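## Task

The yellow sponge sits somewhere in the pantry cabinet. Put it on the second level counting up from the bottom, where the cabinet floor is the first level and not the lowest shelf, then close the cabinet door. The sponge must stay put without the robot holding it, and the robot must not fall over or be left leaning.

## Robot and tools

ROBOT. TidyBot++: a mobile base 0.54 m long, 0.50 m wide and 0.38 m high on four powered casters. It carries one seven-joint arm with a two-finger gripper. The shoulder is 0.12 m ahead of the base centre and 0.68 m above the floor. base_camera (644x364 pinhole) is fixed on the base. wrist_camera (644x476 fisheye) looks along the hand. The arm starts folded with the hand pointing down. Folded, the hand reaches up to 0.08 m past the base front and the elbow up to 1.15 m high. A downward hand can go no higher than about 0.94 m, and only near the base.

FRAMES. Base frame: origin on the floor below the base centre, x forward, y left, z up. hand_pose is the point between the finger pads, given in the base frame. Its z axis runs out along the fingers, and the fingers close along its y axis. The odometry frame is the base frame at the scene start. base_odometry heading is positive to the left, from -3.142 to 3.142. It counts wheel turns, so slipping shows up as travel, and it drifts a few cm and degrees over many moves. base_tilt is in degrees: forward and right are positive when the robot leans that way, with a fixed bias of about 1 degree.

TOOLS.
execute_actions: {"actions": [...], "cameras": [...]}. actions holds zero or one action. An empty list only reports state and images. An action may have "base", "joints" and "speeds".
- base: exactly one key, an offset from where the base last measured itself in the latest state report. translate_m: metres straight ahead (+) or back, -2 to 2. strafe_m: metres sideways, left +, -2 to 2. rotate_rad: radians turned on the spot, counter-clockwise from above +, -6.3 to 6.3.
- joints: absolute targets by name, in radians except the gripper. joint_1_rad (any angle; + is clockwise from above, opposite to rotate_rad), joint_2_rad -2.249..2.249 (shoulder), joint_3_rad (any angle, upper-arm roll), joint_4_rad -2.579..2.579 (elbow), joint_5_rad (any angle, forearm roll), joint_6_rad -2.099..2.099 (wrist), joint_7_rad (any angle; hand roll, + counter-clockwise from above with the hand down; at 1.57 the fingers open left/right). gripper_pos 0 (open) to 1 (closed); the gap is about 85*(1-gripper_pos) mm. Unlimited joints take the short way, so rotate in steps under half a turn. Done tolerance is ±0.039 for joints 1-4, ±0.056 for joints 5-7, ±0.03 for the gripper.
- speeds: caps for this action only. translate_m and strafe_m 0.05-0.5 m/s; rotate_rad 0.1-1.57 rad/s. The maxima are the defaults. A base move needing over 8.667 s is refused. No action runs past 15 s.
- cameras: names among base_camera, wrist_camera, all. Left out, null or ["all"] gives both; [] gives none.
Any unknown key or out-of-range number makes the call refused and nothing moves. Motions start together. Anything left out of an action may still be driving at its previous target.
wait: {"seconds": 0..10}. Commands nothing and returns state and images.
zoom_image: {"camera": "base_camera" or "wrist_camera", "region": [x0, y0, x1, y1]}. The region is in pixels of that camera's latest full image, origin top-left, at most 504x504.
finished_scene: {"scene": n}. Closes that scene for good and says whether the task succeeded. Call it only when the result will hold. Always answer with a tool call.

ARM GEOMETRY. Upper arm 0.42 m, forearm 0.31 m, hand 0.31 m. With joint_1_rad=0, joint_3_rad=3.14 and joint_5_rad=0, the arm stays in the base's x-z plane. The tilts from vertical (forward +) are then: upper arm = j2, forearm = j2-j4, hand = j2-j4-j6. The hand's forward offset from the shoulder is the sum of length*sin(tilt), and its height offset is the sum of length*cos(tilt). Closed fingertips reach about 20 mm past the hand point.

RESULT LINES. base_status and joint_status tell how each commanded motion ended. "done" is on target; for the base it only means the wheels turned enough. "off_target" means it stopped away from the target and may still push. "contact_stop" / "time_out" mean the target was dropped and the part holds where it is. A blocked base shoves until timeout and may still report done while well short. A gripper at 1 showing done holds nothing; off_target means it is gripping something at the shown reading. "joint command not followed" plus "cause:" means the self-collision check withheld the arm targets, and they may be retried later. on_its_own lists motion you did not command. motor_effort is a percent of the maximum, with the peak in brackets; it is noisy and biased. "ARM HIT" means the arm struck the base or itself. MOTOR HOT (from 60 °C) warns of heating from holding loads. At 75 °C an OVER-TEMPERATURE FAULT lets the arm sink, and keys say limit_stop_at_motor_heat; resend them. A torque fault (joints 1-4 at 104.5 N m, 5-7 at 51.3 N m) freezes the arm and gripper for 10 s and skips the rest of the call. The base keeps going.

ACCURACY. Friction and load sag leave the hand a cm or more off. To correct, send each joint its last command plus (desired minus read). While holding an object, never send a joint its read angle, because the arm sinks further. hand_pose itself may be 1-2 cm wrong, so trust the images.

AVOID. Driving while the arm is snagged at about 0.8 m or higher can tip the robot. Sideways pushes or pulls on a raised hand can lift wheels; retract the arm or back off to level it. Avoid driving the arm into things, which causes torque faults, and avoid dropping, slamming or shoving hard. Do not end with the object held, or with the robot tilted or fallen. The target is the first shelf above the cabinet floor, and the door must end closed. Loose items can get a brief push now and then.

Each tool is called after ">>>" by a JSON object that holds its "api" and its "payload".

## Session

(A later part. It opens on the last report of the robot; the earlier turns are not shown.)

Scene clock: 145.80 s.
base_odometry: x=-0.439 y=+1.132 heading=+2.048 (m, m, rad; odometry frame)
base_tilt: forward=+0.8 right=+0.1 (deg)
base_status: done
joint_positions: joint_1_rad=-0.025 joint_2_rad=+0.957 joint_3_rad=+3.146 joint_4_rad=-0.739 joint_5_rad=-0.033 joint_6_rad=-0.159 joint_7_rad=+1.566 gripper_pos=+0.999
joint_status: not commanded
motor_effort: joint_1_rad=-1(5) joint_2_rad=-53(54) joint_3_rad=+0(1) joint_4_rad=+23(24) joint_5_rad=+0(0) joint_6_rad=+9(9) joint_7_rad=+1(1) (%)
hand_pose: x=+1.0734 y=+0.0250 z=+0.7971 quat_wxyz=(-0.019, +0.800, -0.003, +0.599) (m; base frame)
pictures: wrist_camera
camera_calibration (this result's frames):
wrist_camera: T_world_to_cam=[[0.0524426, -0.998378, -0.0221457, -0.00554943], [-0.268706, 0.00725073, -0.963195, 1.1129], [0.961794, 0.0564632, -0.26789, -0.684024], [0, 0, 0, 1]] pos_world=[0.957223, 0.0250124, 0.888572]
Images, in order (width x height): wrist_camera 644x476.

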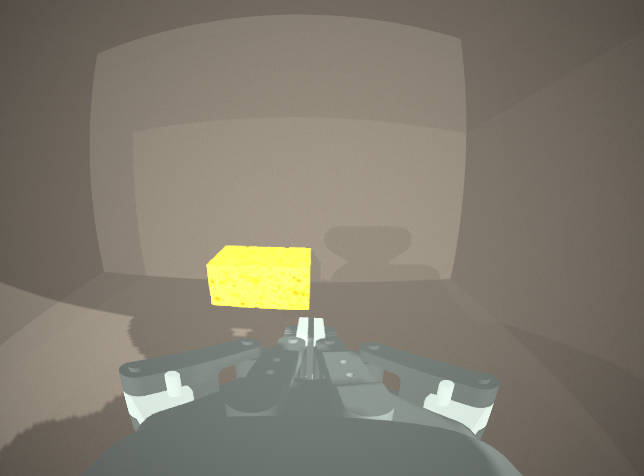

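>>> {"api": "execute_actions", "payload": {"actions": [{"base":{"strafe_m":0.03},"joints":{"joint_6_rad":-0.02}}], "cameras": []}}

>>> {"api": "execute_actions", "payload": {"actions": [{"base":{"translate_m":0.11},"speeds":{"translate_m":0.1}}], "cameras": ["wrist_camera"]}}

>>> {"api": "execute_actions", "payload": {"actions": [{"joints":{"joint_6_rad":-0.3}}], "cameras": ["wrist_camera"]}}

>>> {"api": "execute_actions", "payload": {"actions": [{"base":{"translate_m":-0.13},"speeds":{"translate_m":0.08}}], "cameras": ["wrist_camera"]}}

Scene clock: 148.67 s.
base_odometry: x=-0.466 y=+1.118 heading=+2.048 (m, m, rad; odometry frame)
base_tilt: forward=+0.8 right=+0.1 (deg)
base_status: done
joint_positions: joint_1_rad=-0.036 joint_2_rad=+0.959 joint_3_rad=+3.146 joint_4_rad=-0.739 joint_5_rad=-0.033 joint_6_rad=-0.050 joint_7_rad=+1.566 gripper_pos=+0.999
joint_status: all done
motor_effort: joint_1_rad=-1(6) joint_2_rad=-53(57) joint_3_rad=+0(1) joint_4_rad=+24(26) joint_5_rad=+0(0) joint_6_rad=+9(10) joint_7_rad=+1(1) (%)
hand_pose: x=+1.0811 y=+0.0345 z=+0.8286 quat_wxyz=(-0.022, +0.767, +0.000, +0.641) (m; base frame)
pictures: none
No camera images: the call's "cameras" was empty. Leave "cameras" out to get every camera's image.

Scene clock: 150.33 s.
base_odometry: x=-0.517 y=+1.216 heading=+2.049 (m, m, rad; odometry frame)
base_tilt: forward=+0.8 right=+0.1 (deg)
base_status: done
joint_positions: joint_1_rad=-0.036 joint_2_rad=+0.959 joint_3_rad=+3.146 joint_4_rad=-0.739 joint_5_rad=-0.033 joint_6_rad=-0.050 joint_7_rad=+1.566 gripper_pos=+0.999
joint_status: not commanded
motor_effort: joint_1_rad=-1(3) joint_2_rad=-54(57) joint_3_rad=+0(0) joint_4_rad=+24(25) joint_5_rad=+0(1) joint_6_rad=+9(10) joint_7_rad=+1(1) (%)
hand_pose: x=+1.0811 y=+0.0345 z=+0.8285 quat_wxyz=(-0.022, +0.767, +0.000, +0.641) (m; base frame)
pictures: wrist_camera
camera_calibration (this result's frames):
wrist_camera: T_world_to_cam=[[0.0622, -0.997892, -0.0185382, -0.00929288], [-0.163864, 0.00811179, -0.98645, 1.05105], [0.98452, 0.0643949, -0.163014, -0.795301], [0, 0, 0, 1]] pos_world=[0.955796, 0.0334141, 0.906988]
Images, in order (width x height): wrist_camera 644x476.

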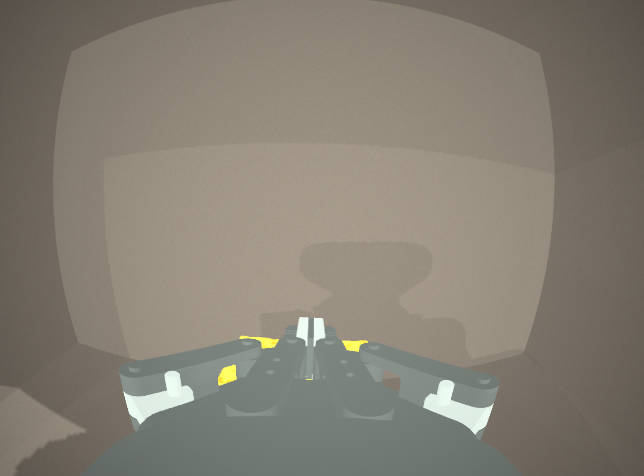

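Scene clock: 151.10 s.
base_odometry: x=-0.516 y=+1.216 heading=+2.049 (m, m, rad; odometry frame)
base_tilt: forward=+0.8 right=+0.1 (deg)
base_status: not commanded
joint_positions: joint_1_rad=-0.036 joint_2_rad=+0.929 joint_3_rad=+3.146 joint_4_rad=-0.721 joint_5_rad=-0.033 joint_6_rad=-0.244 joint_7_rad=+1.566 gripper_pos=+0.999
joint_status: all done
motor_effort: joint_1_rad=-1(2) joint_2_rad=-43(53) joint_3_rad=+0(1) joint_4_rad=+17(24) joint_5_rad=+0(0) joint_6_rad=+5(9) joint_7_rad=+1(1) (%)
hand_pose: x=+1.0638 y=+0.0357 z=+0.8101 quat_wxyz=(-0.022, +0.812, +0.002, +0.584) (m; base frame)
pictures: wrist_camera
camera_calibration (this result's frames):
wrist_camera: T_world_to_cam=[[0.0648221, -0.997616, -0.0236908, -0.0059805], [-0.305684, 0.0027482, -0.952129, 1.15332], [0.949924, 0.0689609, -0.304777, -0.629847], [0, 0, 0, 1]] pos_world=[0.951246, 0.034299, 0.906009]
Images, in order (width x height): wrist_camera 644x476.

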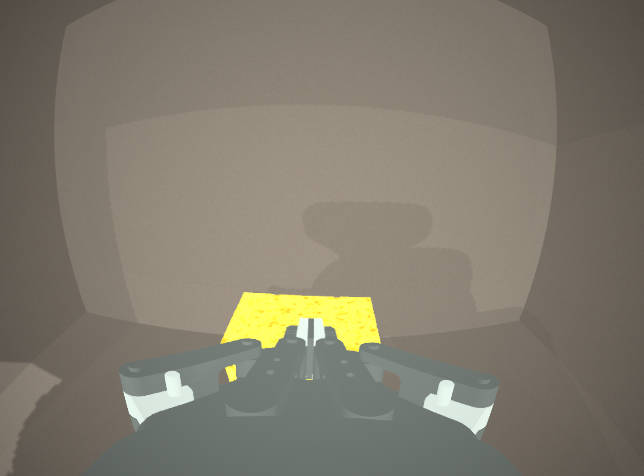

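Scene clock: 153.27 s.
base_odometry: x=-0.457 y=+1.100 heading=+2.049 (m, m, rad; odometry frame)
base_tilt: forward=+0.8 right=+0.1 (deg)
base_status: done
joint_positions: joint_1_rad=-0.036 joint_2_rad=+0.956 joint_3_rad=+3.146 joint_4_rad=-0.731 joint_5_rad=-0.033 joint_6_rad=-0.260 joint_7_rad=+1.566 gripper_pos=+0.999
joint_status: not commanded
motor_effort: joint_1_rad=-1(3) joint_2_rad=-52(54) joint_3_rad=+0(1) joint_4_rad=+23(24) joint_5_rad=+0(0) joint_6_rad=+9(9) joint_7_rad=+1(1) (%)
hand_pose: x=+1.0639 y=+0.0357 z=+0.7743 quat_wxyz=(-0.022, +0.827, +0.002, +0.563) (m; base frame)
pictures: wrist_camera
camera_calibration (this result's frames):
wrist_camera: T_world_to_cam=[[0.0637749, -0.997644, -0.0252818, -0.00454207], [-0.354514, 0.00103304, -0.93505, 1.15806], [0.932873, 0.0685954, -0.353613, -0.584868], [0, 0, 0, 1]] pos_world=[0.956444, 0.0343916, 0.875908]
Images, in order (width x height): wrist_camera 644x476.

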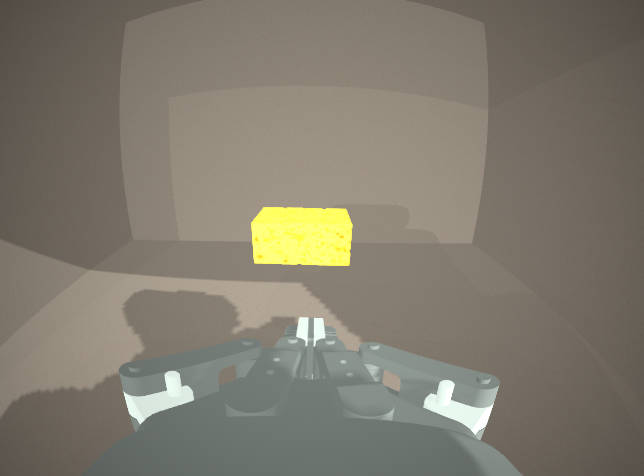

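>>> {"api": "execute_actions", "payload": {"actions": [{"base":{"strafe_m":-0.065},"joints":{"joint_6_rad":-0.26}}], "cameras": []}}

>>> {"api": "execute_actions", "payload": {"actions": [{"base":{"translate_m":0.14},"speeds":{"translate_m":0.1}}], "cameras": ["wrist_camera"]}}

>>> {"api": "execute_actions", "payload": {"actions": [{"base":{"strafe_m":0.09},"speeds":{"strafe_m":0.06}}], "cameras": ["wrist_camera"]}}

Scene clock: 157.80 s.
base_odometry: x=-0.399 y=+1.130 heading=+2.048 (m, m, rad; odometry frame)
base_tilt: forward=+0.8 right=+0.1 (deg)
base_status: done
joint_positions: joint_1_rad=-0.024 joint_2_rad=+0.956 joint_3_rad=+3.146 joint_4_rad=-0.731 joint_5_rad=-0.033 joint_6_rad=-0.260 joint_7_rad=+1.566 gripper_pos=+0.999
joint_status: all done
motor_effort: joint_1_rad=+0(4) joint_2_rad=-53(53) joint_3_rad=+0(1) joint_4_rad=+23(24) joint_5_rad=+0(0) joint_6_rad=+9(9) joint_7_rad=+1(1) (%)
hand_pose: x=+1.0643 y=+0.0246 z=+0.7743 quat_wxyz=(-0.018, +0.827, -0.003, +0.563) (m; base frame)
pictures: none
No camera images: the call's "cameras" was empty. Leave "cameras" out to get every camera's image.

Scene clock: 159.77 s.
base_odometry: x=-0.463 y=+1.254 heading=+2.048 (m, m, rad; odometry frame)
base_tilt: forward=+0.8 right=+0.1 (deg)
base_status: done
joint_positions: joint_1_rad=-0.024 joint_2_rad=+0.956 joint_3_rad=+3.146 joint_4_rad=-0.731 joint_5_rad=-0.033 joint_6_rad=-0.260 joint_7_rad=+1.566 gripper_pos=+0.999
joint_status: not commanded
motor_effort: joint_1_rad=-1(2) joint_2_rad=-53(55) joint_3_rad=+0(0) joint_4_rad=+23(25) joint_5_rad=+0(0) joint_6_rad=+9(9) joint_7_rad=+1(1) (%)
hand_pose: x=+1.0643 y=+0.0246 z=+0.7738 quat_wxyz=(-0.018, +0.827, -0.003, +0.562) (m; base frame)
pictures: wrist_camera
camera_calibration (this result's frames):
wrist_camera: T_world_to_cam=[[0.0520805, -0.998322, -0.025303, -0.00313099], [-0.355136, 0.00516623, -0.9348, 1.15803], [0.933363, 0.0576709, -0.354272, -0.584376], [0, 0, 0, 1]] pos_world=[0.956855, 0.0245931, 0.875417]
Images, in order (width x height): wrist_camera 644x476.

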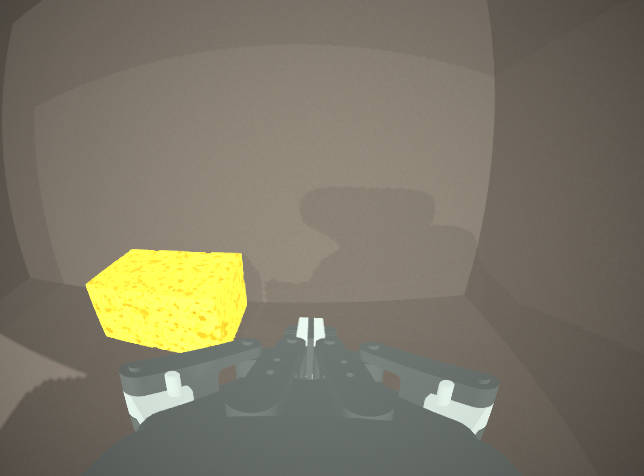

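Scene clock: 161.77 s.
base_odometry: x=-0.543 y=+1.213 heading=+2.048 (m, m, rad; odometry frame)
base_tilt: forward=+0.8 right=+0.1 (deg)
base_status: done
joint_positions: joint_1_rad=-0.026 joint_2_rad=+0.956 joint_3_rad=+3.146 joint_4_rad=-0.731 joint_5_rad=-0.033 joint_6_rad=-0.260 joint_7_rad=+1.566 gripper_pos=+0.999
joint_status: not commanded
motor_effort: joint_1_rad=-1(6) joint_2_rad=-53(53) joint_3_rad=+0(1) joint_4_rad=+23(23) joint_5_rad=+0(0) joint_6_rad=+9(9) joint_7_rad=+1(1) (%)
hand_pose: x=+1.0642 y=+0.0269 z=+0.7738 quat_wxyz=(-0.019, +0.827, -0.002, +0.562) (m; base frame)
pictures: wrist_camera
camera_calibration (this result's frames):
wrist_camera: T_world_to_cam=[[0.0545226, -0.998192, -0.0253029, -0.00342163], [-0.355148, 0.00429737, -0.9348, 1.15803], [0.933219, 0.059954, -0.354271, -0.584359], [0, 0, 0, 1]] pos_world=[0.956793, 0.0266428, 0.875417]
Images, in order (width x height): wrist_camera 644x476.

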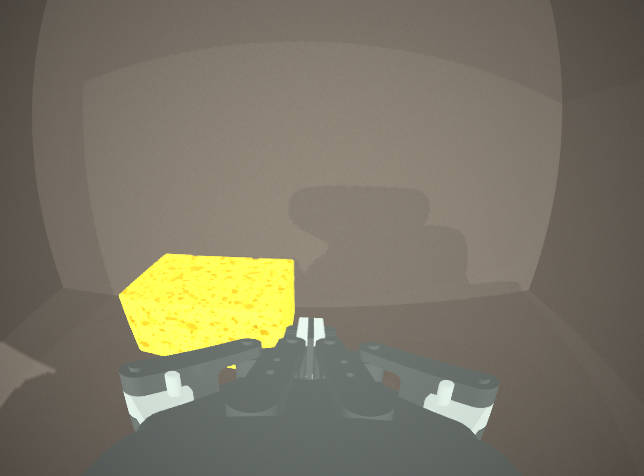

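>>> {"api": "execute_actions", "payload": {"actions": [{"base":{"translate_m":-0.015}}], "cameras": []}}

>>> {"api": "execute_actions", "payload": {"actions": [{"base":{"strafe_m":0.07},"speeds":{"strafe_m":0.06}}], "cameras": ["wrist_camera"]}}

>>> {"api": "execute_actions", "payload": {"actions": [{"base":{"translate_m":-0.1}}], "cameras": ["wrist_camera"]}}

Scene clock: 164.07 s.
base_odometry: x=-0.537 y=+1.200 heading=+2.048 (m, m, rad; odometry frame)
base_tilt: forward=+0.8 right=+0.1 (deg)
base_status: done
joint_positions: joint_1_rad=-0.026 joint_2_rad=+0.957 joint_3_rad=+3.146 joint_4_rad=-0.731 joint_5_rad=-0.033 joint_6_rad=-0.260 joint_7_rad=+1.566 gripper_pos=+0.999
joint_status: not commanded
motor_effort: joint_1_rad=-2(4) joint_2_rad=-52(55) joint_3_rad=+0(0) joint_4_rad=+23(25) joint_5_rad=+0(1) joint_6_rad=+9(10) joint_7_rad=+1(1) (%)
hand_pose: x=+1.0642 y=+0.0269 z=+0.7729 quat_wxyz=(-0.019, +0.827, -0.002, +0.562) (m; base frame)
pictures: none
No camera images: the call's "cameras" was empty. Leave "cameras" out to get every camera's image.

Scene clock: 165.73 s.
base_odometry: x=-0.599 y=+1.167 heading=+2.048 (m, m, rad; odometry frame)
base_tilt: forward=+0.8 right=+0.1 (deg)
base_status: done
joint_positions: joint_1_rad=-0.028 joint_2_rad=+0.957 joint_3_rad=+3.146 joint_4_rad=-0.731 joint_5_rad=-0.033 joint_6_rad=-0.260 joint_7_rad=+1.566 gripper_pos=+0.999
joint_status: not commanded
motor_effort: joint_1_rad=-1(5) joint_2_rad=-53(54) joint_3_rad=+0(1) joint_4_rad=+23(24) joint_5_rad=+0(0) joint_6_rad=+9(9) joint_7_rad=+1(1) (%)
hand_pose: x=+1.0642 y=+0.0283 z=+0.7728 quat_wxyz=(-0.019, +0.827, -0.001, +0.562) (m; base frame)
pictures: wrist_camera
camera_calibration (this result's frames):
wrist_camera: T_world_to_cam=[[0.055998, -0.998109, -0.0253348, -0.00356963], [-0.356186, 0.00373439, -0.934408, 1.15796], [0.932736, 0.0613489, -0.355303, -0.58348], [0, 0, 0, 1]] pos_world=[0.956883, 0.0279087, 0.874608]
Images, in order (width x height): wrist_camera 644x476.

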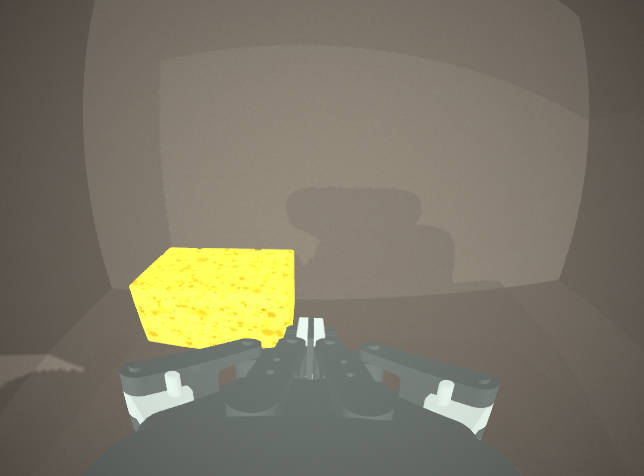

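Scene clock: 167.00 s.
base_odometry: x=-0.553 y=+1.078 heading=+2.048 (m, m, rad; odometry frame)
base_tilt: forward=+0.8 right=+0.1 (deg)
base_status: done
joint_positions: joint_1_rad=-0.028 joint_2_rad=+0.958 joint_3_rad=+3.146 joint_4_rad=-0.732 joint_5_rad=-0.033 joint_6_rad=-0.260 joint_7_rad=+1.566 gripper_pos=+0.999
joint_status: not commanded
motor_effort: joint_1_rad=-1(2) joint_2_rad=-52(56) joint_3_rad=+0(0) joint_4_rad=+23(25) joint_5_rad=+1(1) joint_6_rad=+9(9) joint_7_rad=+1(1) (%)
hand_pose: x=+1.0642 y=+0.0283 z=+0.7717 quat_wxyz=(-0.019, +0.827, -0.001, +0.561) (m; base frame)
pictures: wrist_camera
camera_calibration (this result's frames):
wrist_camera: T_world_to_cam=[[0.0559625, -0.99811, -0.0253736, -0.00353345], [-0.35745, 0.00370025, -0.933925, 1.15786], [0.932254, 0.0613346, -0.356568, -0.582451], [0, 0, 0, 1]] pos_world=[0.957067, 0.0279132, 0.87358]
Images, in order (width x height): wrist_camera 644x476.

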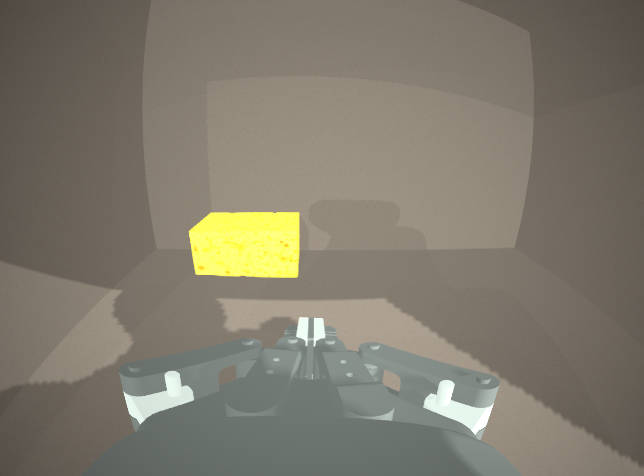

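>>> {"api": "execute_actions", "payload": {"actions": [{"base":{"strafe_m":-0.015}}], "cameras": []}}

>>> {"api": "execute_actions", "payload": {"actions": [{"base":{"translate_m":0.17},"speeds":{"translate_m":0.1}}], "cameras": ["wrist_camera"]}}

>>> {"api": "execute_actions", "payload": {"actions": [{"base":{"strafe_m":0.07},"speeds":{"strafe_m":0.06}}], "cameras": ["wrist_camera"]}}

>>> {"api": "execute_actions", "payload": {"actions": [{"base":{"translate_m":-0.12},"speeds":{"translate_m":0.08}}], "cameras": ["wrist_camera"]}}

Scene clock: 170.67 s.
base_odometry: x=-0.539 y=+1.085 heading=+2.048 (m, m, rad; odometry frame)
base_tilt: forward=+0.8 right=+0.1 (deg)
base_status: done
joint_positions: joint_1_rad=-0.025 joint_2_rad=+0.958 joint_3_rad=+3.146 joint_4_rad=-0.732 joint_5_rad=-0.033 joint_6_rad=-0.260 joint_7_rad=+1.566 gripper_pos=+0.999
joint_status: not commanded
motor_effort: joint_1_rad=-2(4) joint_2_rad=-52(54) joint_3_rad=+0(1) joint_4_rad=+23(24) joint_5_rad=+0(1) joint_6_rad=+9(9) joint_7_rad=+1(1) (%)
hand_pose: x=+1.0643 y=+0.0255 z=+0.7717 quat_wxyz=(-0.019, +0.827, -0.003, +0.561) (m; base frame)
pictures: none
No camera images: the call's "cameras" was empty. Leave "cameras" out to get every camera's image.

Scene clock: 172.97 s.
base_odometry: x=-0.617 y=+1.236 heading=+2.048 (m, m, rad; odometry frame)
base_tilt: forward=+0.7 right=+0.1 (deg)
base_status: done
joint_positions: joint_1_rad=-0.025 joint_2_rad=+0.926 joint_3_rad=+3.146 joint_4_rad=-0.770 joint_5_rad=-0.033 joint_6_rad=-0.286 joint_7_rad=+1.566 gripper_pos=+0.999
joint_status: not commanded
motor_effort: joint_1_rad=-2(4) joint_2_rad=-44(56) joint_3_rad=+0(1) joint_4_rad=+27(36) joint_5_rad=+0(1) joint_6_rad=+15(24) joint_7_rad=+1(1) (%)
hand_pose: x=+1.0523 y=+0.0253 z=+0.7714 quat_wxyz=(-0.019, +0.836, -0.002, +0.548) (m; base frame)
pictures: wrist_camera
camera_calibration (this result's frames):
wrist_camera: T_world_to_cam=[[0.0526378, -0.998261, -0.0265401, -0.00153544], [-0.387344, 0.0040862, -0.921926, 1.17557], [0.920431, 0.0588083, -0.386455, -0.53564], [0, 0, 0, 1]] pos_world=[0.948453, 0.0251637, 0.876752]
Images, in order (width x height): wrist_camera 644x476.

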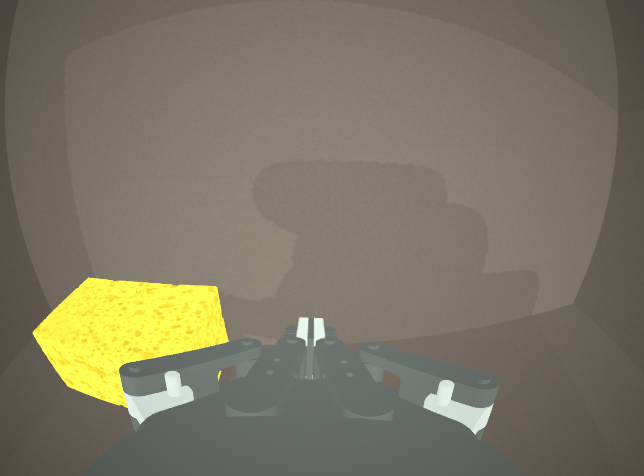

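Scene clock: 176.43 s.
base_odometry: x=-0.644 y=+1.220 heading=+2.041 (m, m, rad; odometry frame)
base_tilt: forward=+0.8 right=+0.1 (deg)
base_status: strafe_m time_out (by the wheels' count: +0.031 of +0.070)
joint_positions: joint_1_rad=-0.015 joint_2_rad=+0.935 joint_3_rad=+3.146 joint_4_rad=-0.763 joint_5_rad=-0.032 joint_6_rad=-0.286 joint_7_rad=+1.566 gripper_pos=+0.999
joint_status: not commanded
motor_effort: joint_1_rad=-2(13) joint_2_rad=-49(50) joint_3_rad=-1(4) joint_4_rad=+23(28) joint_5_rad=-1(1) joint_6_rad=+9(14) joint_7_rad=+1(1) (%)
hand_pose: x=+1.0544 y=+0.0164 z=+0.7674 quat_wxyz=(-0.016, +0.837, -0.006, +0.547) (m; base frame)
pictures: wrist_camera
camera_calibration (this result's frames):
wrist_camera: T_world_to_cam=[[0.0431056, -0.998733, -0.0259556, -0.00101417], [-0.388961, 0.00715364, -0.921226, 1.17379], [0.920245, 0.0498057, -0.38816, -0.536985], [0, 0, 0, 1]] pos_world=[0.950759, 0.0173352, 0.87286]
Images, in order (width x height): wrist_camera 644x476.

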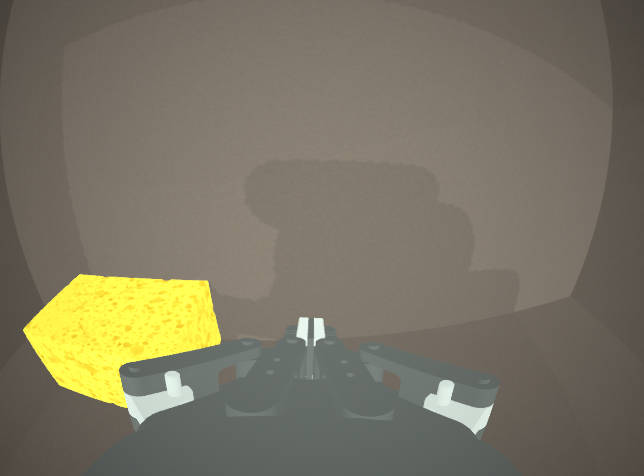

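not run: a stop came earlier in this reply.

>>> {"api": "execute_actions", "payload": {"actions": [{"base":{"translate_m":-0.1}}], "cameras": []}}

>>> {"api": "execute_actions", "payload": {"actions": [{"joints":{"joint_1_rad":-0.15,"joint_2_rad":0.95,"joint_4_rad":-0.75,"joint_6_rad":-0.05}}]}}

Scene clock: 181.43 s.
base_odometry: x=-0.598 y=+1.130 heading=+2.042 (m, m, rad; odometry frame)
base_tilt: forward=+0.8 right=+0.1 (deg)
base_status: done
joint_positions: joint_1_rad=-0.016 joint_2_rad=+0.938 joint_3_rad=+3.146 joint_4_rad=-0.759 joint_5_rad=-0.032 joint_6_rad=-0.285 joint_7_rad=+1.566 gripper_pos=+0.999
joint_status: not commanded
motor_effort: joint_1_rad=-1(1) joint_2_rad=-49(51) joint_3_rad=+0(0) joint_4_rad=+21(23) joint_5_rad=+0(0) joint_6_rad=+8(9) joint_7_rad=+1(1) (%)
hand_pose: x=+1.0554 y=+0.0169 z=+0.7672 quat_wxyz=(-0.016, +0.836, -0.006, +0.548) (m; base frame)
pictures: none
No camera images: the call's "cameras" was empty. Leave "cameras" out to get every camera's image.

Scene clock: 182.73 s.
base_odometry: x=-0.598 y=+1.130 heading=+2.042 (m, m, rad; odometry frame)
base_tilt: forward=+0.8 right=+0.1 (deg)
base_status: not commanded
joint_positions: joint_1_rad=-0.154 joint_2_rad=+0.943 joint_3_rad=+3.144 joint_4_rad=-0.759 joint_5_rad=-0.032 joint_6_rad=-0.086 joint_7_rad=+1.566 gripper_pos=+0.999
joint_status: all done
motor_effort: joint_1_rad=-1(5) joint_2_rad=-52(55) joint_3_rad=+0(1) joint_4_rad=+24(24) joint_5_rad=+1(0) joint_6_rad=+9(9) joint_7_rad=+1(1) (%)
hand_pose: x=+1.0636 y=+0.1482 z=+0.8212 quat_wxyz=(-0.060, +0.778, +0.047, +0.624) (m; base frame)
pictures: base_camera, wrist_camera
camera_calibration (this result's frames):
wrist_camera: T_world_to_cam=[[0.181158, -0.983228, -0.0210795, -0.0215035], [-0.202309, -0.0162821, -0.979186, 1.07858], [0.96242, 0.181652, -0.201865, -0.748544], [0, 0, 0, 1]] pos_world=[0.942515, 0.132393, 0.904569]
Images, in order (width x height): base_camera 644x364, wrist_camera 644x476.

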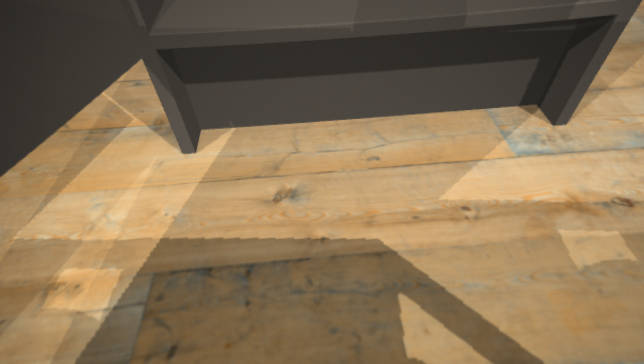

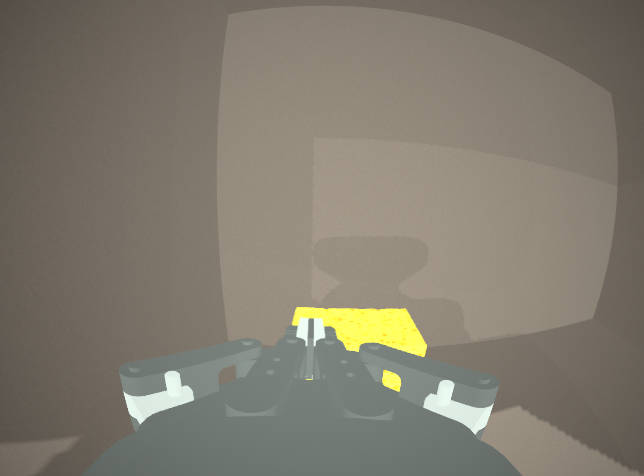

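>>> {"api": "execute_actions", "payload": {"actions": [{"base":{"translate_m":0.07},"joints":{"joint_1_rad":-0.08},"speeds":{"translate_m":0.07}}], "cameras": ["wrist_camera"]}}

>>> {"api": "execute_actions", "payload": {"actions": [{"joints":{"joint_6_rad":-0.25,"joint_2_rad":1.02}}], "cameras": ["wrist_camera"]}}

>>> {"api": "execute_actions", "payload": {"actions": [{"base":{"translate_m":-0.1},"speeds":{"translate_m":0.05}}], "cameras": ["wrist_camera"]}}

Scene clock: 186.07 s.
base_odometry: x=-0.630 y=+1.193 heading=+2.041 (m, m, rad; odometry frame)
base_tilt: forward=+0.7 right=+0.1 (deg)
base_status: done
joint_positions: joint_1_rad=-0.084 joint_2_rad=+0.943 joint_3_rad=+3.144 joint_4_rad=-0.759 joint_5_rad=-0.032 joint_6_rad=-0.086 joint_7_rad=+1.566 gripper_pos=+0.999
joint_status: all done
motor_effort: joint_1_rad=-2(3) joint_2_rad=-53(55) joint_3_rad=+0(1) joint_4_rad=+24(24) joint_5_rad=-1(0) joint_6_rad=+9(10) joint_7_rad=+1(1) (%)
hand_pose: x=+1.0717 y=+0.0817 z=+0.8212 quat_wxyz=(-0.038, +0.779, +0.019, +0.625) (m; base frame)
pictures: wrist_camera
camera_calibration (this result's frames):
wrist_camera: T_world_to_cam=[[0.111896, -0.993496, -0.0210782, -0.0132623], [-0.202917, -0.00207943, -0.979194, 1.07862], [0.972782, 0.113845, -0.20183, -0.749821], [0, 0, 0, 1]] pos_world=[0.949766, 0.07443, 0.90456]
Images, in order (width x height): wrist_camera 644x476.

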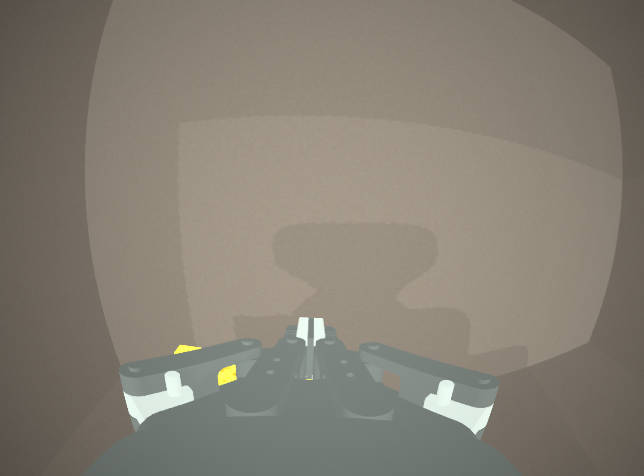

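Scene clock: 186.90 s.
base_odometry: x=-0.630 y=+1.193 heading=+2.041 (m, m, rad; odometry frame)
base_tilt: forward=+0.8 right=+0.1 (deg)
base_status: not commanded
joint_positions: joint_1_rad=-0.084 joint_2_rad=+0.952 joint_3_rad=+3.144 joint_4_rad=-0.723 joint_5_rad=-0.032 joint_6_rad=-0.171 joint_7_rad=+1.566 gripper_pos=+0.999
joint_status: joint_2_rad off_target (ended at +0.952, target +1.020); joint_6_rad off_target (ended at -0.171, target -0.250)
motor_effort: joint_1_rad=-3(3) joint_2_rad=-40(52) joint_3_rad=-1(1) joint_4_rad=+14(23) joint_5_rad=+0(0) joint_6_rad=+2(10) joint_7_rad=+1(1) (%)
hand_pose: x=+1.0706 y=+0.0821 z=+0.8086 quat_wxyz=(-0.038, +0.797, +0.020, +0.602) (m; base frame)
pictures: wrist_camera
camera_calibration (this result's frames):
wrist_camera: T_world_to_cam=[[0.112863, -0.993341, -0.0231219, -0.0123961], [-0.259358, -0.00698836, -0.965756, 1.11603], [0.959164, 0.114995, -0.25842, -0.691059], [0, 0, 0, 1]] pos_world=[0.953688, 0.074954, 0.898938]
Images, in order (width x height): wrist_camera 644x476.

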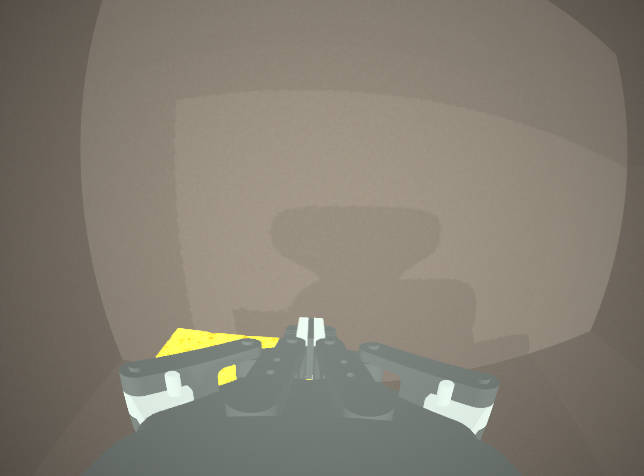

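Scene clock: 189.37 s.
base_odometry: x=-0.585 y=+1.104 heading=+2.041 (m, m, rad; odometry frame)
base_tilt: forward=+0.8 right=+0.1 (deg)
base_status: done
joint_positions: joint_1_rad=-0.084 joint_2_rad=+0.952 joint_3_rad=+3.144 joint_4_rad=-0.722 joint_5_rad=-0.032 joint_6_rad=-0.171 joint_7_rad=+1.566 gripper_pos=+0.999
joint_status: not commanded
motor_effort: joint_1_rad=-2(6) joint_2_rad=-40(42) joint_3_rad=-1(1) joint_4_rad=+14(16) joint_5_rad=+0(1) joint_6_rad=+3(4) joint_7_rad=+1(1) (%)
hand_pose: x=+1.0706 y=+0.0821 z=+0.8089 quat_wxyz=(-0.038, +0.797, +0.020, +0.603) (m; base frame)
pictures: wrist_camera
camera_calibration (this result's frames):
wrist_camera: T_world_to_cam=[[0.112857, -0.993343, -0.023106, -0.0124149], [-0.258854, -0.00694187, -0.965891, 1.11592], [0.959301, 0.114989, -0.257914, -0.691589], [0, 0, 0, 1]] pos_world=[0.953704, 0.0749395, 0.899203]
Images, in order (width x height): wrist_camera 644x476.

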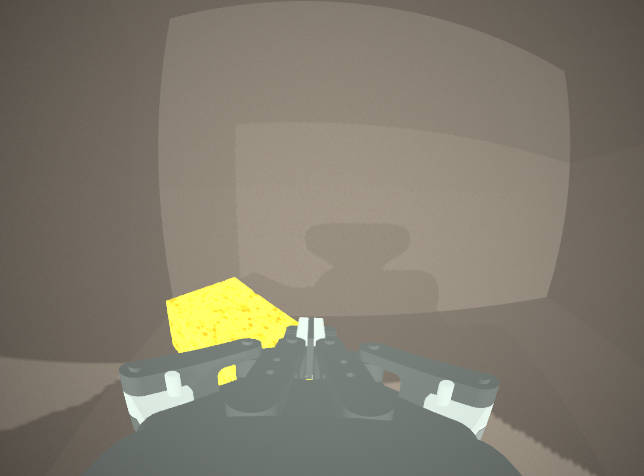

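It's rotating. Continue dragging.

>>> {"api": "execute_actions", "payload": {"actions": [{"base":{"translate_m":-0.06},"speeds":{"translate_m":0.05}}], "cameras": ["wrist_camera"]}}

>>> {"api": "execute_actions", "payload": {"actions": [{"joints":{"joint_2_rad":0.93,"joint_6_rad":-0.08}}], "cameras": []}}

>>> {"api": "execute_actions", "payload": {"actions": [{"base":{"translate_m":-0.1}}], "cameras": ["wrist_camera"]}}

Scene clock: 196.33 s.
base_odometry: x=-0.558 y=+1.050 heading=+2.041 (m, m, rad; odometry frame)
base_tilt: forward=+0.7 right=+0.1 (deg)
base_status: done
joint_positions: joint_1_rad=-0.083 joint_2_rad=+0.984 joint_3_rad=+3.144 joint_4_rad=-0.727 joint_5_rad=-0.032 joint_6_rad=-0.202 joint_7_rad=+1.566 gripper_pos=+0.999
joint_status: not commanded
motor_effort: joint_1_rad=+0(4) joint_2_rad=-47(53) joint_3_rad=+0(1) joint_4_rad=+19(23) joint_5_rad=+0(0) joint_6_rad=+6(9) joint_7_rad=+1(1) (%)
hand_pose: x=+1.0705 y=+0.0811 z=+0.7661 quat_wxyz=(-0.036, +0.817, +0.021, +0.575) (m; base frame)
pictures: wrist_camera
camera_calibration (this result's frames):
wrist_camera: T_world_to_cam=[[0.110769, -0.993526, -0.0252368, -0.0105486], [-0.323761, -0.0120652, -0.946062, 1.12924], [0.939633, 0.112965, -0.323001, -0.631358], [0, 0, 0, 1]] pos_world=[0.960015, 0.0744657, 0.864134]
Images, in order (width x height): wrist_camera 644x476.

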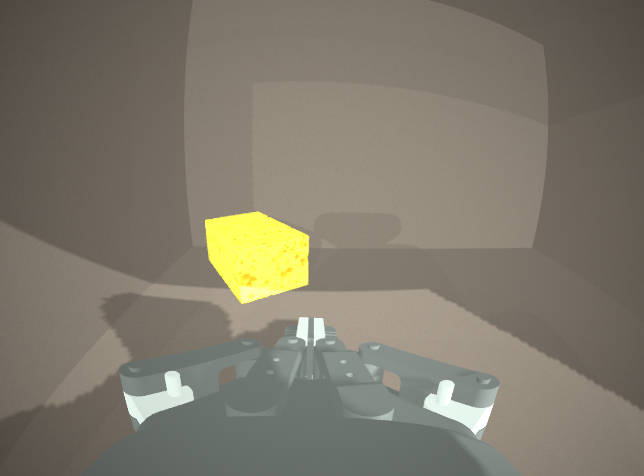

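Scene clock: 197.47 s.
base_odometry: x=-0.558 y=+1.050 heading=+2.041 (m, m, rad; odometry frame)
base_tilt: forward=+0.8 right=+0.1 (deg)
base_status: not commanded
joint_positions: joint_1_rad=-0.083 joint_2_rad=+0.949 joint_3_rad=+3.144 joint_4_rad=-0.738 joint_5_rad=-0.032 joint_6_rad=-0.118 joint_7_rad=+1.566 gripper_pos=+0.999
joint_status: all done
motor_effort: joint_1_rad=-1(1) joint_2_rad=-52(56) joint_3_rad=+0(0) joint_4_rad=+23(25) joint_5_rad=+0(1) joint_6_rad=+9(10) joint_7_rad=+1(1) (%)
hand_pose: x=+1.0726 y=+0.0804 z=+0.8186 quat_wxyz=(-0.037, +0.784, +0.019, +0.619) (m; base frame)
pictures: none
No camera images: the call's "cameras" was empty. Leave "cameras" out to get every camera's image.

Scene clock: 198.73 s.
base_odometry: x=-0.512 y=+0.961 heading=+2.041 (m, m, rad; odometry frame)
base_tilt: forward=+0.8 right=+0.1 (deg)
base_status: done
joint_positions: joint_1_rad=-0.083 joint_2_rad=+0.945 joint_3_rad=+3.144 joint_4_rad=-0.738 joint_5_rad=-0.032 joint_6_rad=-0.118 joint_7_rad=+1.566 gripper_pos=+0.999
joint_status: not commanded
motor_effort: joint_1_rad=+0(3) joint_2_rad=-52(56) joint_3_rad=+0(0) joint_4_rad=+23(25) joint_5_rad=+1(0) joint_6_rad=+9(10) joint_7_rad=+1(1) (%)
hand_pose: x=+1.0721 y=+0.0804 z=+0.8221 quat_wxyz=(-0.038, +0.783, +0.019, +0.620) (m; base frame)
pictures: wrist_camera
camera_calibration (this result's frames):
wrist_camera: T_world_to_cam=[[0.110839, -0.993604, -0.021589, -0.01306], [-0.215836, -0.00286138, -0.976425, 1.0912], [0.970118, 0.112886, -0.214773, -0.736349], [0, 0, 0, 1]] pos_world=[0.951313, 0.0732693, 0.907043]
Images, in order (width x height): wrist_camera 644x476.

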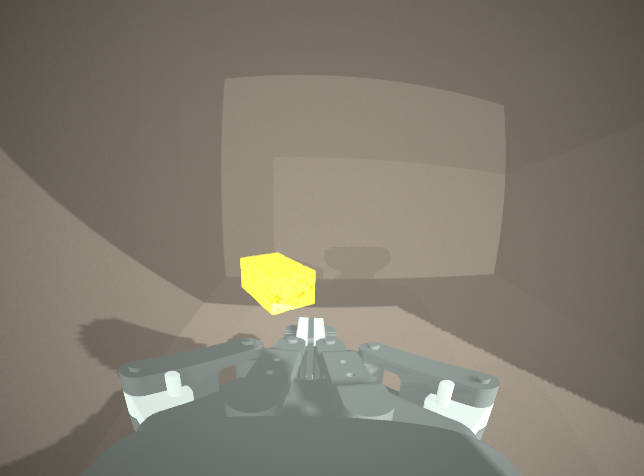

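>>> {"api": "execute_actions", "payload": {"actions": [{"base":{"translate_m":0.09},"joints":{"joint_1_rad":-0.11,"joint_2_rad":0.98,"joint_4_rad":-0.75,"joint_6_rad":-0.22,"gripper_pos":0},"speeds":{"translate_m":0.1}}], "cameras": ["wrist_camera"]}}

Scene clock: 201.83 s.
base_odometry: x=-0.553 y=+1.041 heading=+2.041 (m, m, rad; odometry frame)
base_tilt: forward=+0.8 right=+0.1 (deg)
base_status: done
joint_positions: joint_1_rad=-0.093 joint_2_rad=+0.967 joint_3_rad=+3.144 joint_4_rad=-0.739 joint_5_rad=-0.032 joint_6_rad=-0.184 joint_7_rad=+1.566 gripper_pos=+0.000
joint_status: all done
motor_effort: joint_1_rad=-2(2) joint_2_rad=-53(55) joint_3_rad=+0(0) joint_4_rad=+23(25) joint_5_rad=+0(0) joint_6_rad=+9(10) joint_7_rad=+1(1) (%)
hand_pose: x=+1.0681 y=+0.0909 z=+0.7804 quat_wxyz=(-0.039, +0.810, +0.025, +0.584) (m; base frame)
pictures: wrist_camera
camera_calibration (this result's frames):
wrist_camera: T_world_to_cam=[[0.121366, -0.992306, -0.024491, -0.0121673], [-0.301771, -0.0133807, -0.953286, 1.12437], [0.945624, 0.123087, -0.301074, -0.64996], [0, 0, 0, 1]] pos_world=[0.955398, 0.0829729, 0.875865]
Images, in order (width x height): wrist_camera 644x476.

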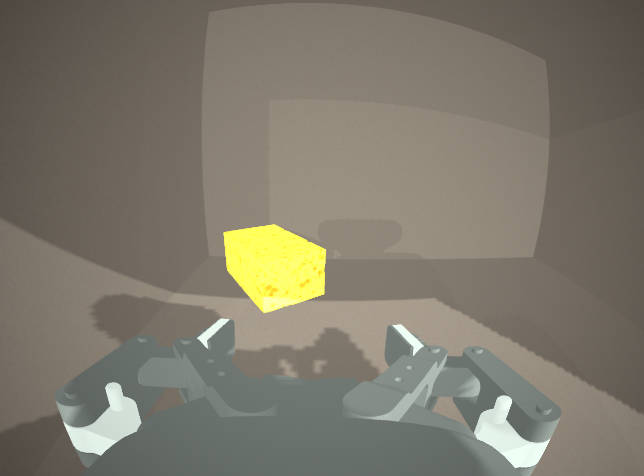

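>>> {"api": "execute_actions", "payload": {"actions": [{"base":{"translate_m":0.075},"joints":{"joint_1_rad":-0.135,"joint_6_rad":-0.26},"speeds":{"translate_m":0.07}}], "cameras": ["wrist_camera"]}}

Scene clock: 204.50 s.
base_odometry: x=-0.587 y=+1.108 heading=+2.042 (m, m, rad; odometry frame)
base_tilt: forward=+0.8 right=+0.1 (deg)
base_status: done
joint_positions: joint_1_rad=-0.120 joint_2_rad=+0.968 joint_3_rad=+3.144 joint_4_rad=-0.739 joint_5_rad=-0.032 joint_6_rad=-0.221 joint_7_rad=+1.566 gripper_pos=+0.000
joint_status: all done
motor_effort: joint_1_rad=-2(3) joint_2_rad=-53(55) joint_3_rad=+0(1) joint_4_rad=+23(24) joint_5_rad=+1(0) joint_6_rad=+9(10) joint_7_rad=+1(1) (%)
hand_pose: x=+1.0616 y=+0.1158 z=+0.7690 quat_wxyz=(-0.046, +0.821, +0.036, +0.568) (m; base frame)
pictures: wrist_camera
camera_calibration (this result's frames):
wrist_camera: T_world_to_cam=[[0.147713, -0.988694, -0.0257752, -0.0142993], [-0.336701, -0.0257654, -0.941259, 1.1411], [0.929953, 0.147715, -0.3367, -0.609133], [0, 0, 0, 1]] pos_world=[0.952787, 0.105241, 0.868605]
Images, in order (width x height): wrist_camera 644x476.

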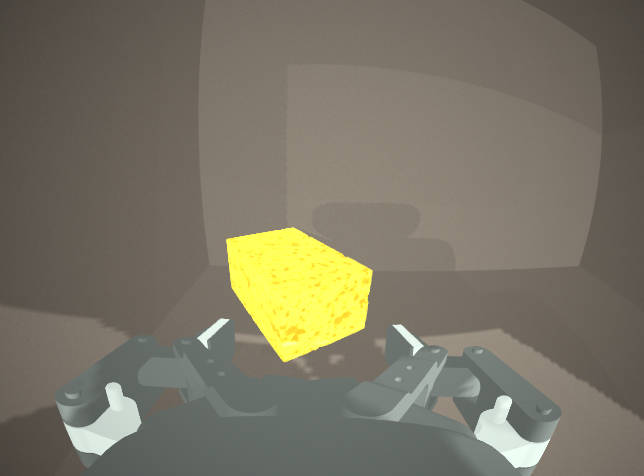

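Near end fits between the fingers. Advance and close.

>>> {"api": "execute_actions", "payload": {"actions": [{"base":{"translate_m":0.075},"speeds":{"translate_m":0.06}}], "cameras": ["wrist_camera"]}}

>>> {"api": "execute_actions", "payload": {"actions": [{"joints":{"gripper_pos":1}}], "cameras": ["wrist_camera"]}}

Scene clock: 207.70 s.
base_odometry: x=-0.621 y=+1.174 heading=+2.042 (m, m, rad; odometry frame)
base_tilt: forward=+0.8 right=+0.1 (deg)
base_status: done
joint_positions: joint_1_rad=-0.141 joint_2_rad=+0.966 joint_3_rad=+3.138 joint_4_rad=-0.741 joint_5_rad=-0.032 joint_6_rad=-0.231 joint_7_rad=+1.566 gripper_pos=+0.000
joint_status: not commanded
motor_effort: joint_1_rad=+1(4) joint_2_rad=-51(54) joint_3_rad=+1(3) joint_4_rad=+23(26) joint_5_rad=+1(1) joint_6_rad=+9(12) joint_7_rad=+1(1) (%)
hand_pose: x=+1.0570 y=+0.1381 z=+0.7665 quat_wxyz=(-0.055, +0.823, +0.045, +0.563) (m; base frame)
pictures: wrist_camera
camera_calibration (this result's frames):
wrist_camera: T_world_to_cam=[[0.171618, -0.984684, -0.0307339, -0.013699], [-0.346279, -0.0310873, -0.937616, 1.14593], [0.9223, 0.171555, -0.34631, -0.596876], [0, 0, 0, 1]] pos_world=[0.949661, 0.124532, 0.867316]
Images, in order (width x height): wrist_camera 644x476.

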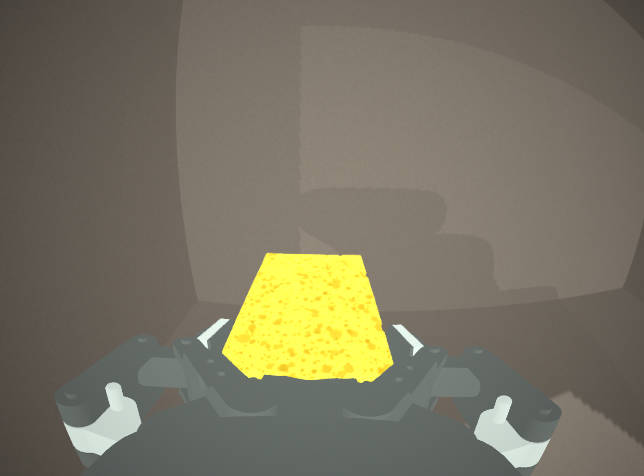

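Scene clock: 208.80 s.
base_odometry: x=-0.621 y=+1.174 heading=+2.042 (m, m, rad; odometry frame)
base_tilt: forward=+0.8 right=+0.1 (deg)
base_status: not commanded
joint_positions: joint_1_rad=-0.143 joint_2_rad=+0.955 joint_3_rad=+3.138 joint_4_rad=-0.744 joint_5_rad=-0.032 joint_6_rad=-0.242 joint_7_rad=+1.566 gripper_pos=+0.346
joint_status: gripper_pos off_target (ended at +0.346, target +1.000)
motor_effort: joint_1_rad=+0(5) joint_2_rad=-47(52) joint_3_rad=+1(3) joint_4_rad=+22(28) joint_5_rad=+1(1) joint_6_rad=+9(15) joint_7_rad=+1(1) (%)
hand_pose: x=+1.0540 y=+0.1402 z=+0.7723 quat_wxyz=(-0.056, +0.824, +0.046, +0.562) (m; base frame)
pictures: wrist_camera
camera_calibration (this result's frames):
wrist_camera: T_world_to_cam=[[0.174445, -0.984172, -0.0312169, -0.0136033], [-0.348785, -0.0321127, -0.936652, 1.15236], [0.920825, 0.174282, -0.348867, -0.58925], [0, 0, 0, 1]] pos_world=[0.946894, 0.126313, 0.873364]
Images, in order (width x height): wrist_camera 644x476.

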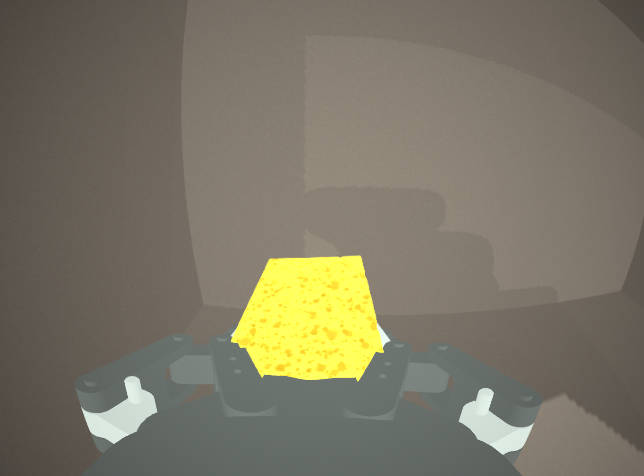

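>>> {"api": "execute_actions", "payload": {"actions": [{"joints":{"joint_2_rad":0.92}}], "cameras": []}}

>>> {"api": "execute_actions", "payload": {"actions": [{"base":{"translate_m":-0.75},"speeds":{"translate_m":0.3}}], "cameras": []}}

>>> {"api": "execute_actions", "payload": {"actions": [{"joints":{"joint_1_rad":-0.05,"joint_2_rad":1.38,"joint_4_rad":-1.0,"joint_6_rad":0.8}}]}}

Scene clock: 211.97 s.
base_odometry: x=-0.621 y=+1.174 heading=+2.042 (m, m, rad; odometry frame)
base_tilt: forward=+0.8 right=+0.1 (deg)
base_status: not commanded
joint_positions: joint_1_rad=-0.143 joint_2_rad=+0.949 joint_3_rad=+3.138 joint_4_rad=-0.745 joint_5_rad=-0.032 joint_6_rad=-0.242 joint_7_rad=+1.566 gripper_pos=+0.346
joint_status: all done
motor_effort: joint_1_rad=-1(1) joint_2_rad=-52(52) joint_3_rad=+0(0) joint_4_rad=+24(26) joint_5_rad=+0(0) joint_6_rad=+9(12) joint_7_rad=+1(1) (%)
hand_pose: x=+1.0532 y=+0.1401 z=+0.7770 quat_wxyz=(-0.056, +0.823, +0.046, +0.564) (m; base frame)
pictures: none
No camera images: the call's "cameras" was empty. Leave "cameras" out to get every camera's image.

Scene clock: 215.47 s.
base_odometry: x=-0.281 y=+0.506 heading=+2.042 (m, m, rad; odometry frame)
base_tilt: forward=+0.8 right=+0.1 (deg)
base_status: done
joint_positions: joint_1_rad=-0.133 joint_2_rad=+0.941 joint_3_rad=+3.138 joint_4_rad=-0.745 joint_5_rad=-0.032 joint_6_rad=-0.242 joint_7_rad=+1.566 gripper_pos=+0.346
joint_status: not commanded
motor_effort: joint_1_rad=-1(6) joint_2_rad=-52(56) joint_3_rad=+0(3) joint_4_rad=+23(25) joint_5_rad=+0(0) joint_6_rad=+9(10) joint_7_rad=+1(1) (%)
hand_pose: x=+1.0538 y=+0.1306 z=+0.7843 quat_wxyz=(-0.053, +0.821, +0.042, +0.567) (m; base frame)
pictures: none
No camera images: the call's "cameras" was empty. Leave "cameras" out to get every camera's image.

Scene clock: 217.37 s.
base_odometry: x=-0.281 y=+0.506 heading=+2.042 (m, m, rad; odometry frame)
base_tilt: forward=+0.8 right=+0.1 (deg)
base_status: not commanded
joint_positions: joint_1_rad=-0.065 joint_2_rad=+1.385 joint_3_rad=+3.138 joint_4_rad=-0.992 joint_5_rad=-0.032 joint_6_rad=+0.758 joint_7_rad=+1.566 gripper_pos=+0.346
joint_status: all done
motor_effort: joint_1_rad=-1(3) joint_2_rad=-53(63) joint_3_rad=+0(0) joint_4_rad=+18(24) joint_5_rad=+0(0) joint_6_rad=+9(10) joint_7_rad=+1(1) (%)
hand_pose: x=+1.0594 y=+0.0567 z=+0.5179 quat_wxyz=(-0.026, +0.724, +0.004, +0.689) (m; base frame)
pictures: base_camera, wrist_camera
camera_calibration (this result's frames):
wrist_camera: T_world_to_cam=[[0.0735061, -0.99723, -0.0114025, -0.00725264], [-0.0354292, 0.00881502, -0.999333, 0.611441], [0.996665, 0.0738611, -0.0346831, -0.905776], [0, 0, 0, 1]] pos_world=[0.924952, 0.0542792, 0.579536]
Images, in order (width x height): base_camera 644x364, wrist_camera 644x476.

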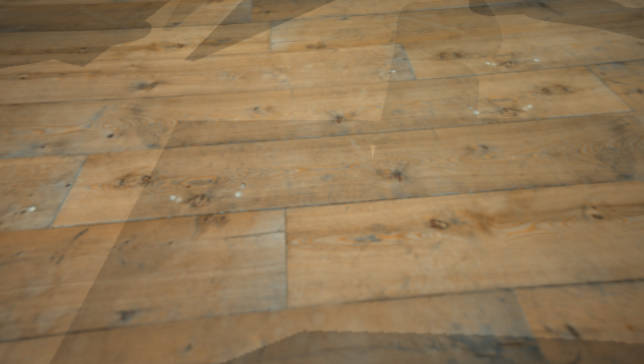

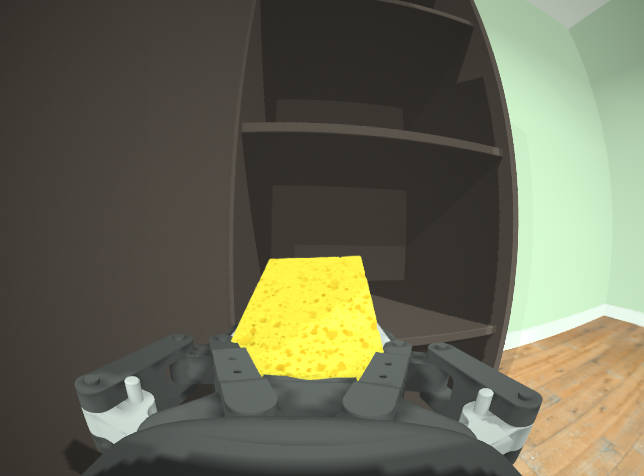

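>>> {"api": "execute_actions", "payload": {"actions": [{"base":{"translate_m":0.42},"joints":{"joint_1_rad":0.0},"speeds":{"translate_m":0.2}}]}}

Scene clock: 221.57 s.
base_odometry: x=-0.472 y=+0.880 heading=+2.043 (m, m, rad; odometry frame)
base_tilt: forward=+0.8 right=+0.1 (deg)
base_status: done
joint_positions: joint_1_rad=-0.008 joint_2_rad=+1.385 joint_3_rad=+3.138 joint_4_rad=-0.992 joint_5_rad=-0.032 joint_6_rad=+0.759 joint_7_rad=+1.566 gripper_pos=+0.346
joint_status: all done
motor_effort: joint_1_rad=-2(2) joint_2_rad=-54(57) joint_3_rad=+0(1) joint_4_rad=+18(19) joint_5_rad=+0(1) joint_6_rad=+10(10) joint_7_rad=+1(1) (%)
hand_pose: x=+1.0611 y=+0.0029 z=+0.5181 quat_wxyz=(-0.006, +0.723, -0.016, +0.690) (m; base frame)
pictures: base_camera, wrist_camera
camera_calibration (this result's frames):
wrist_camera: T_world_to_cam=[[0.0164029, -0.999801, -0.0113777, -0.000463363], [-0.0340807, 0.0108135, -0.999361, 0.610799], [0.999284, 0.0167802, -0.0338965, -0.906524], [0, 0, 0, 1]] pos_world=[0.926699, 0.0081435, 0.579675]
Images, in order (width x height): base_camera 644x364, wrist_camera 644x476.

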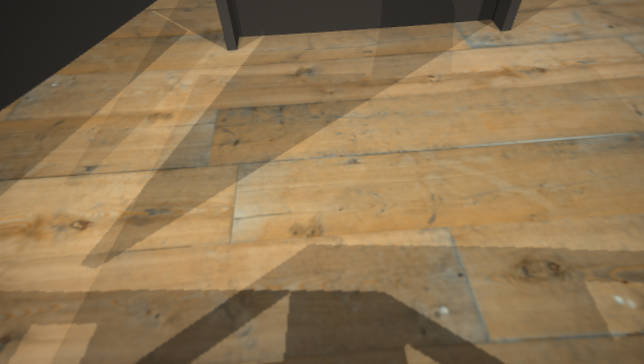

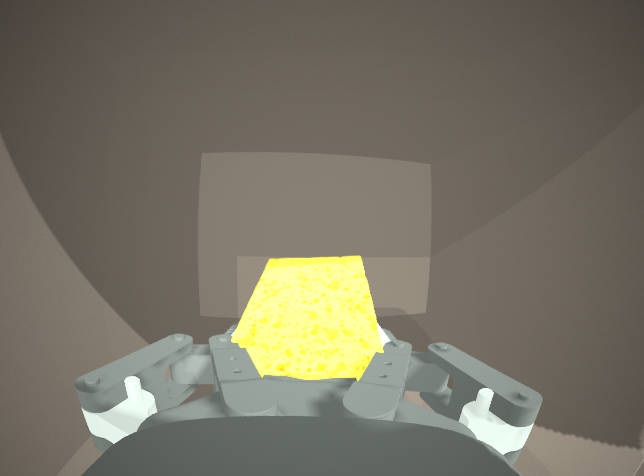

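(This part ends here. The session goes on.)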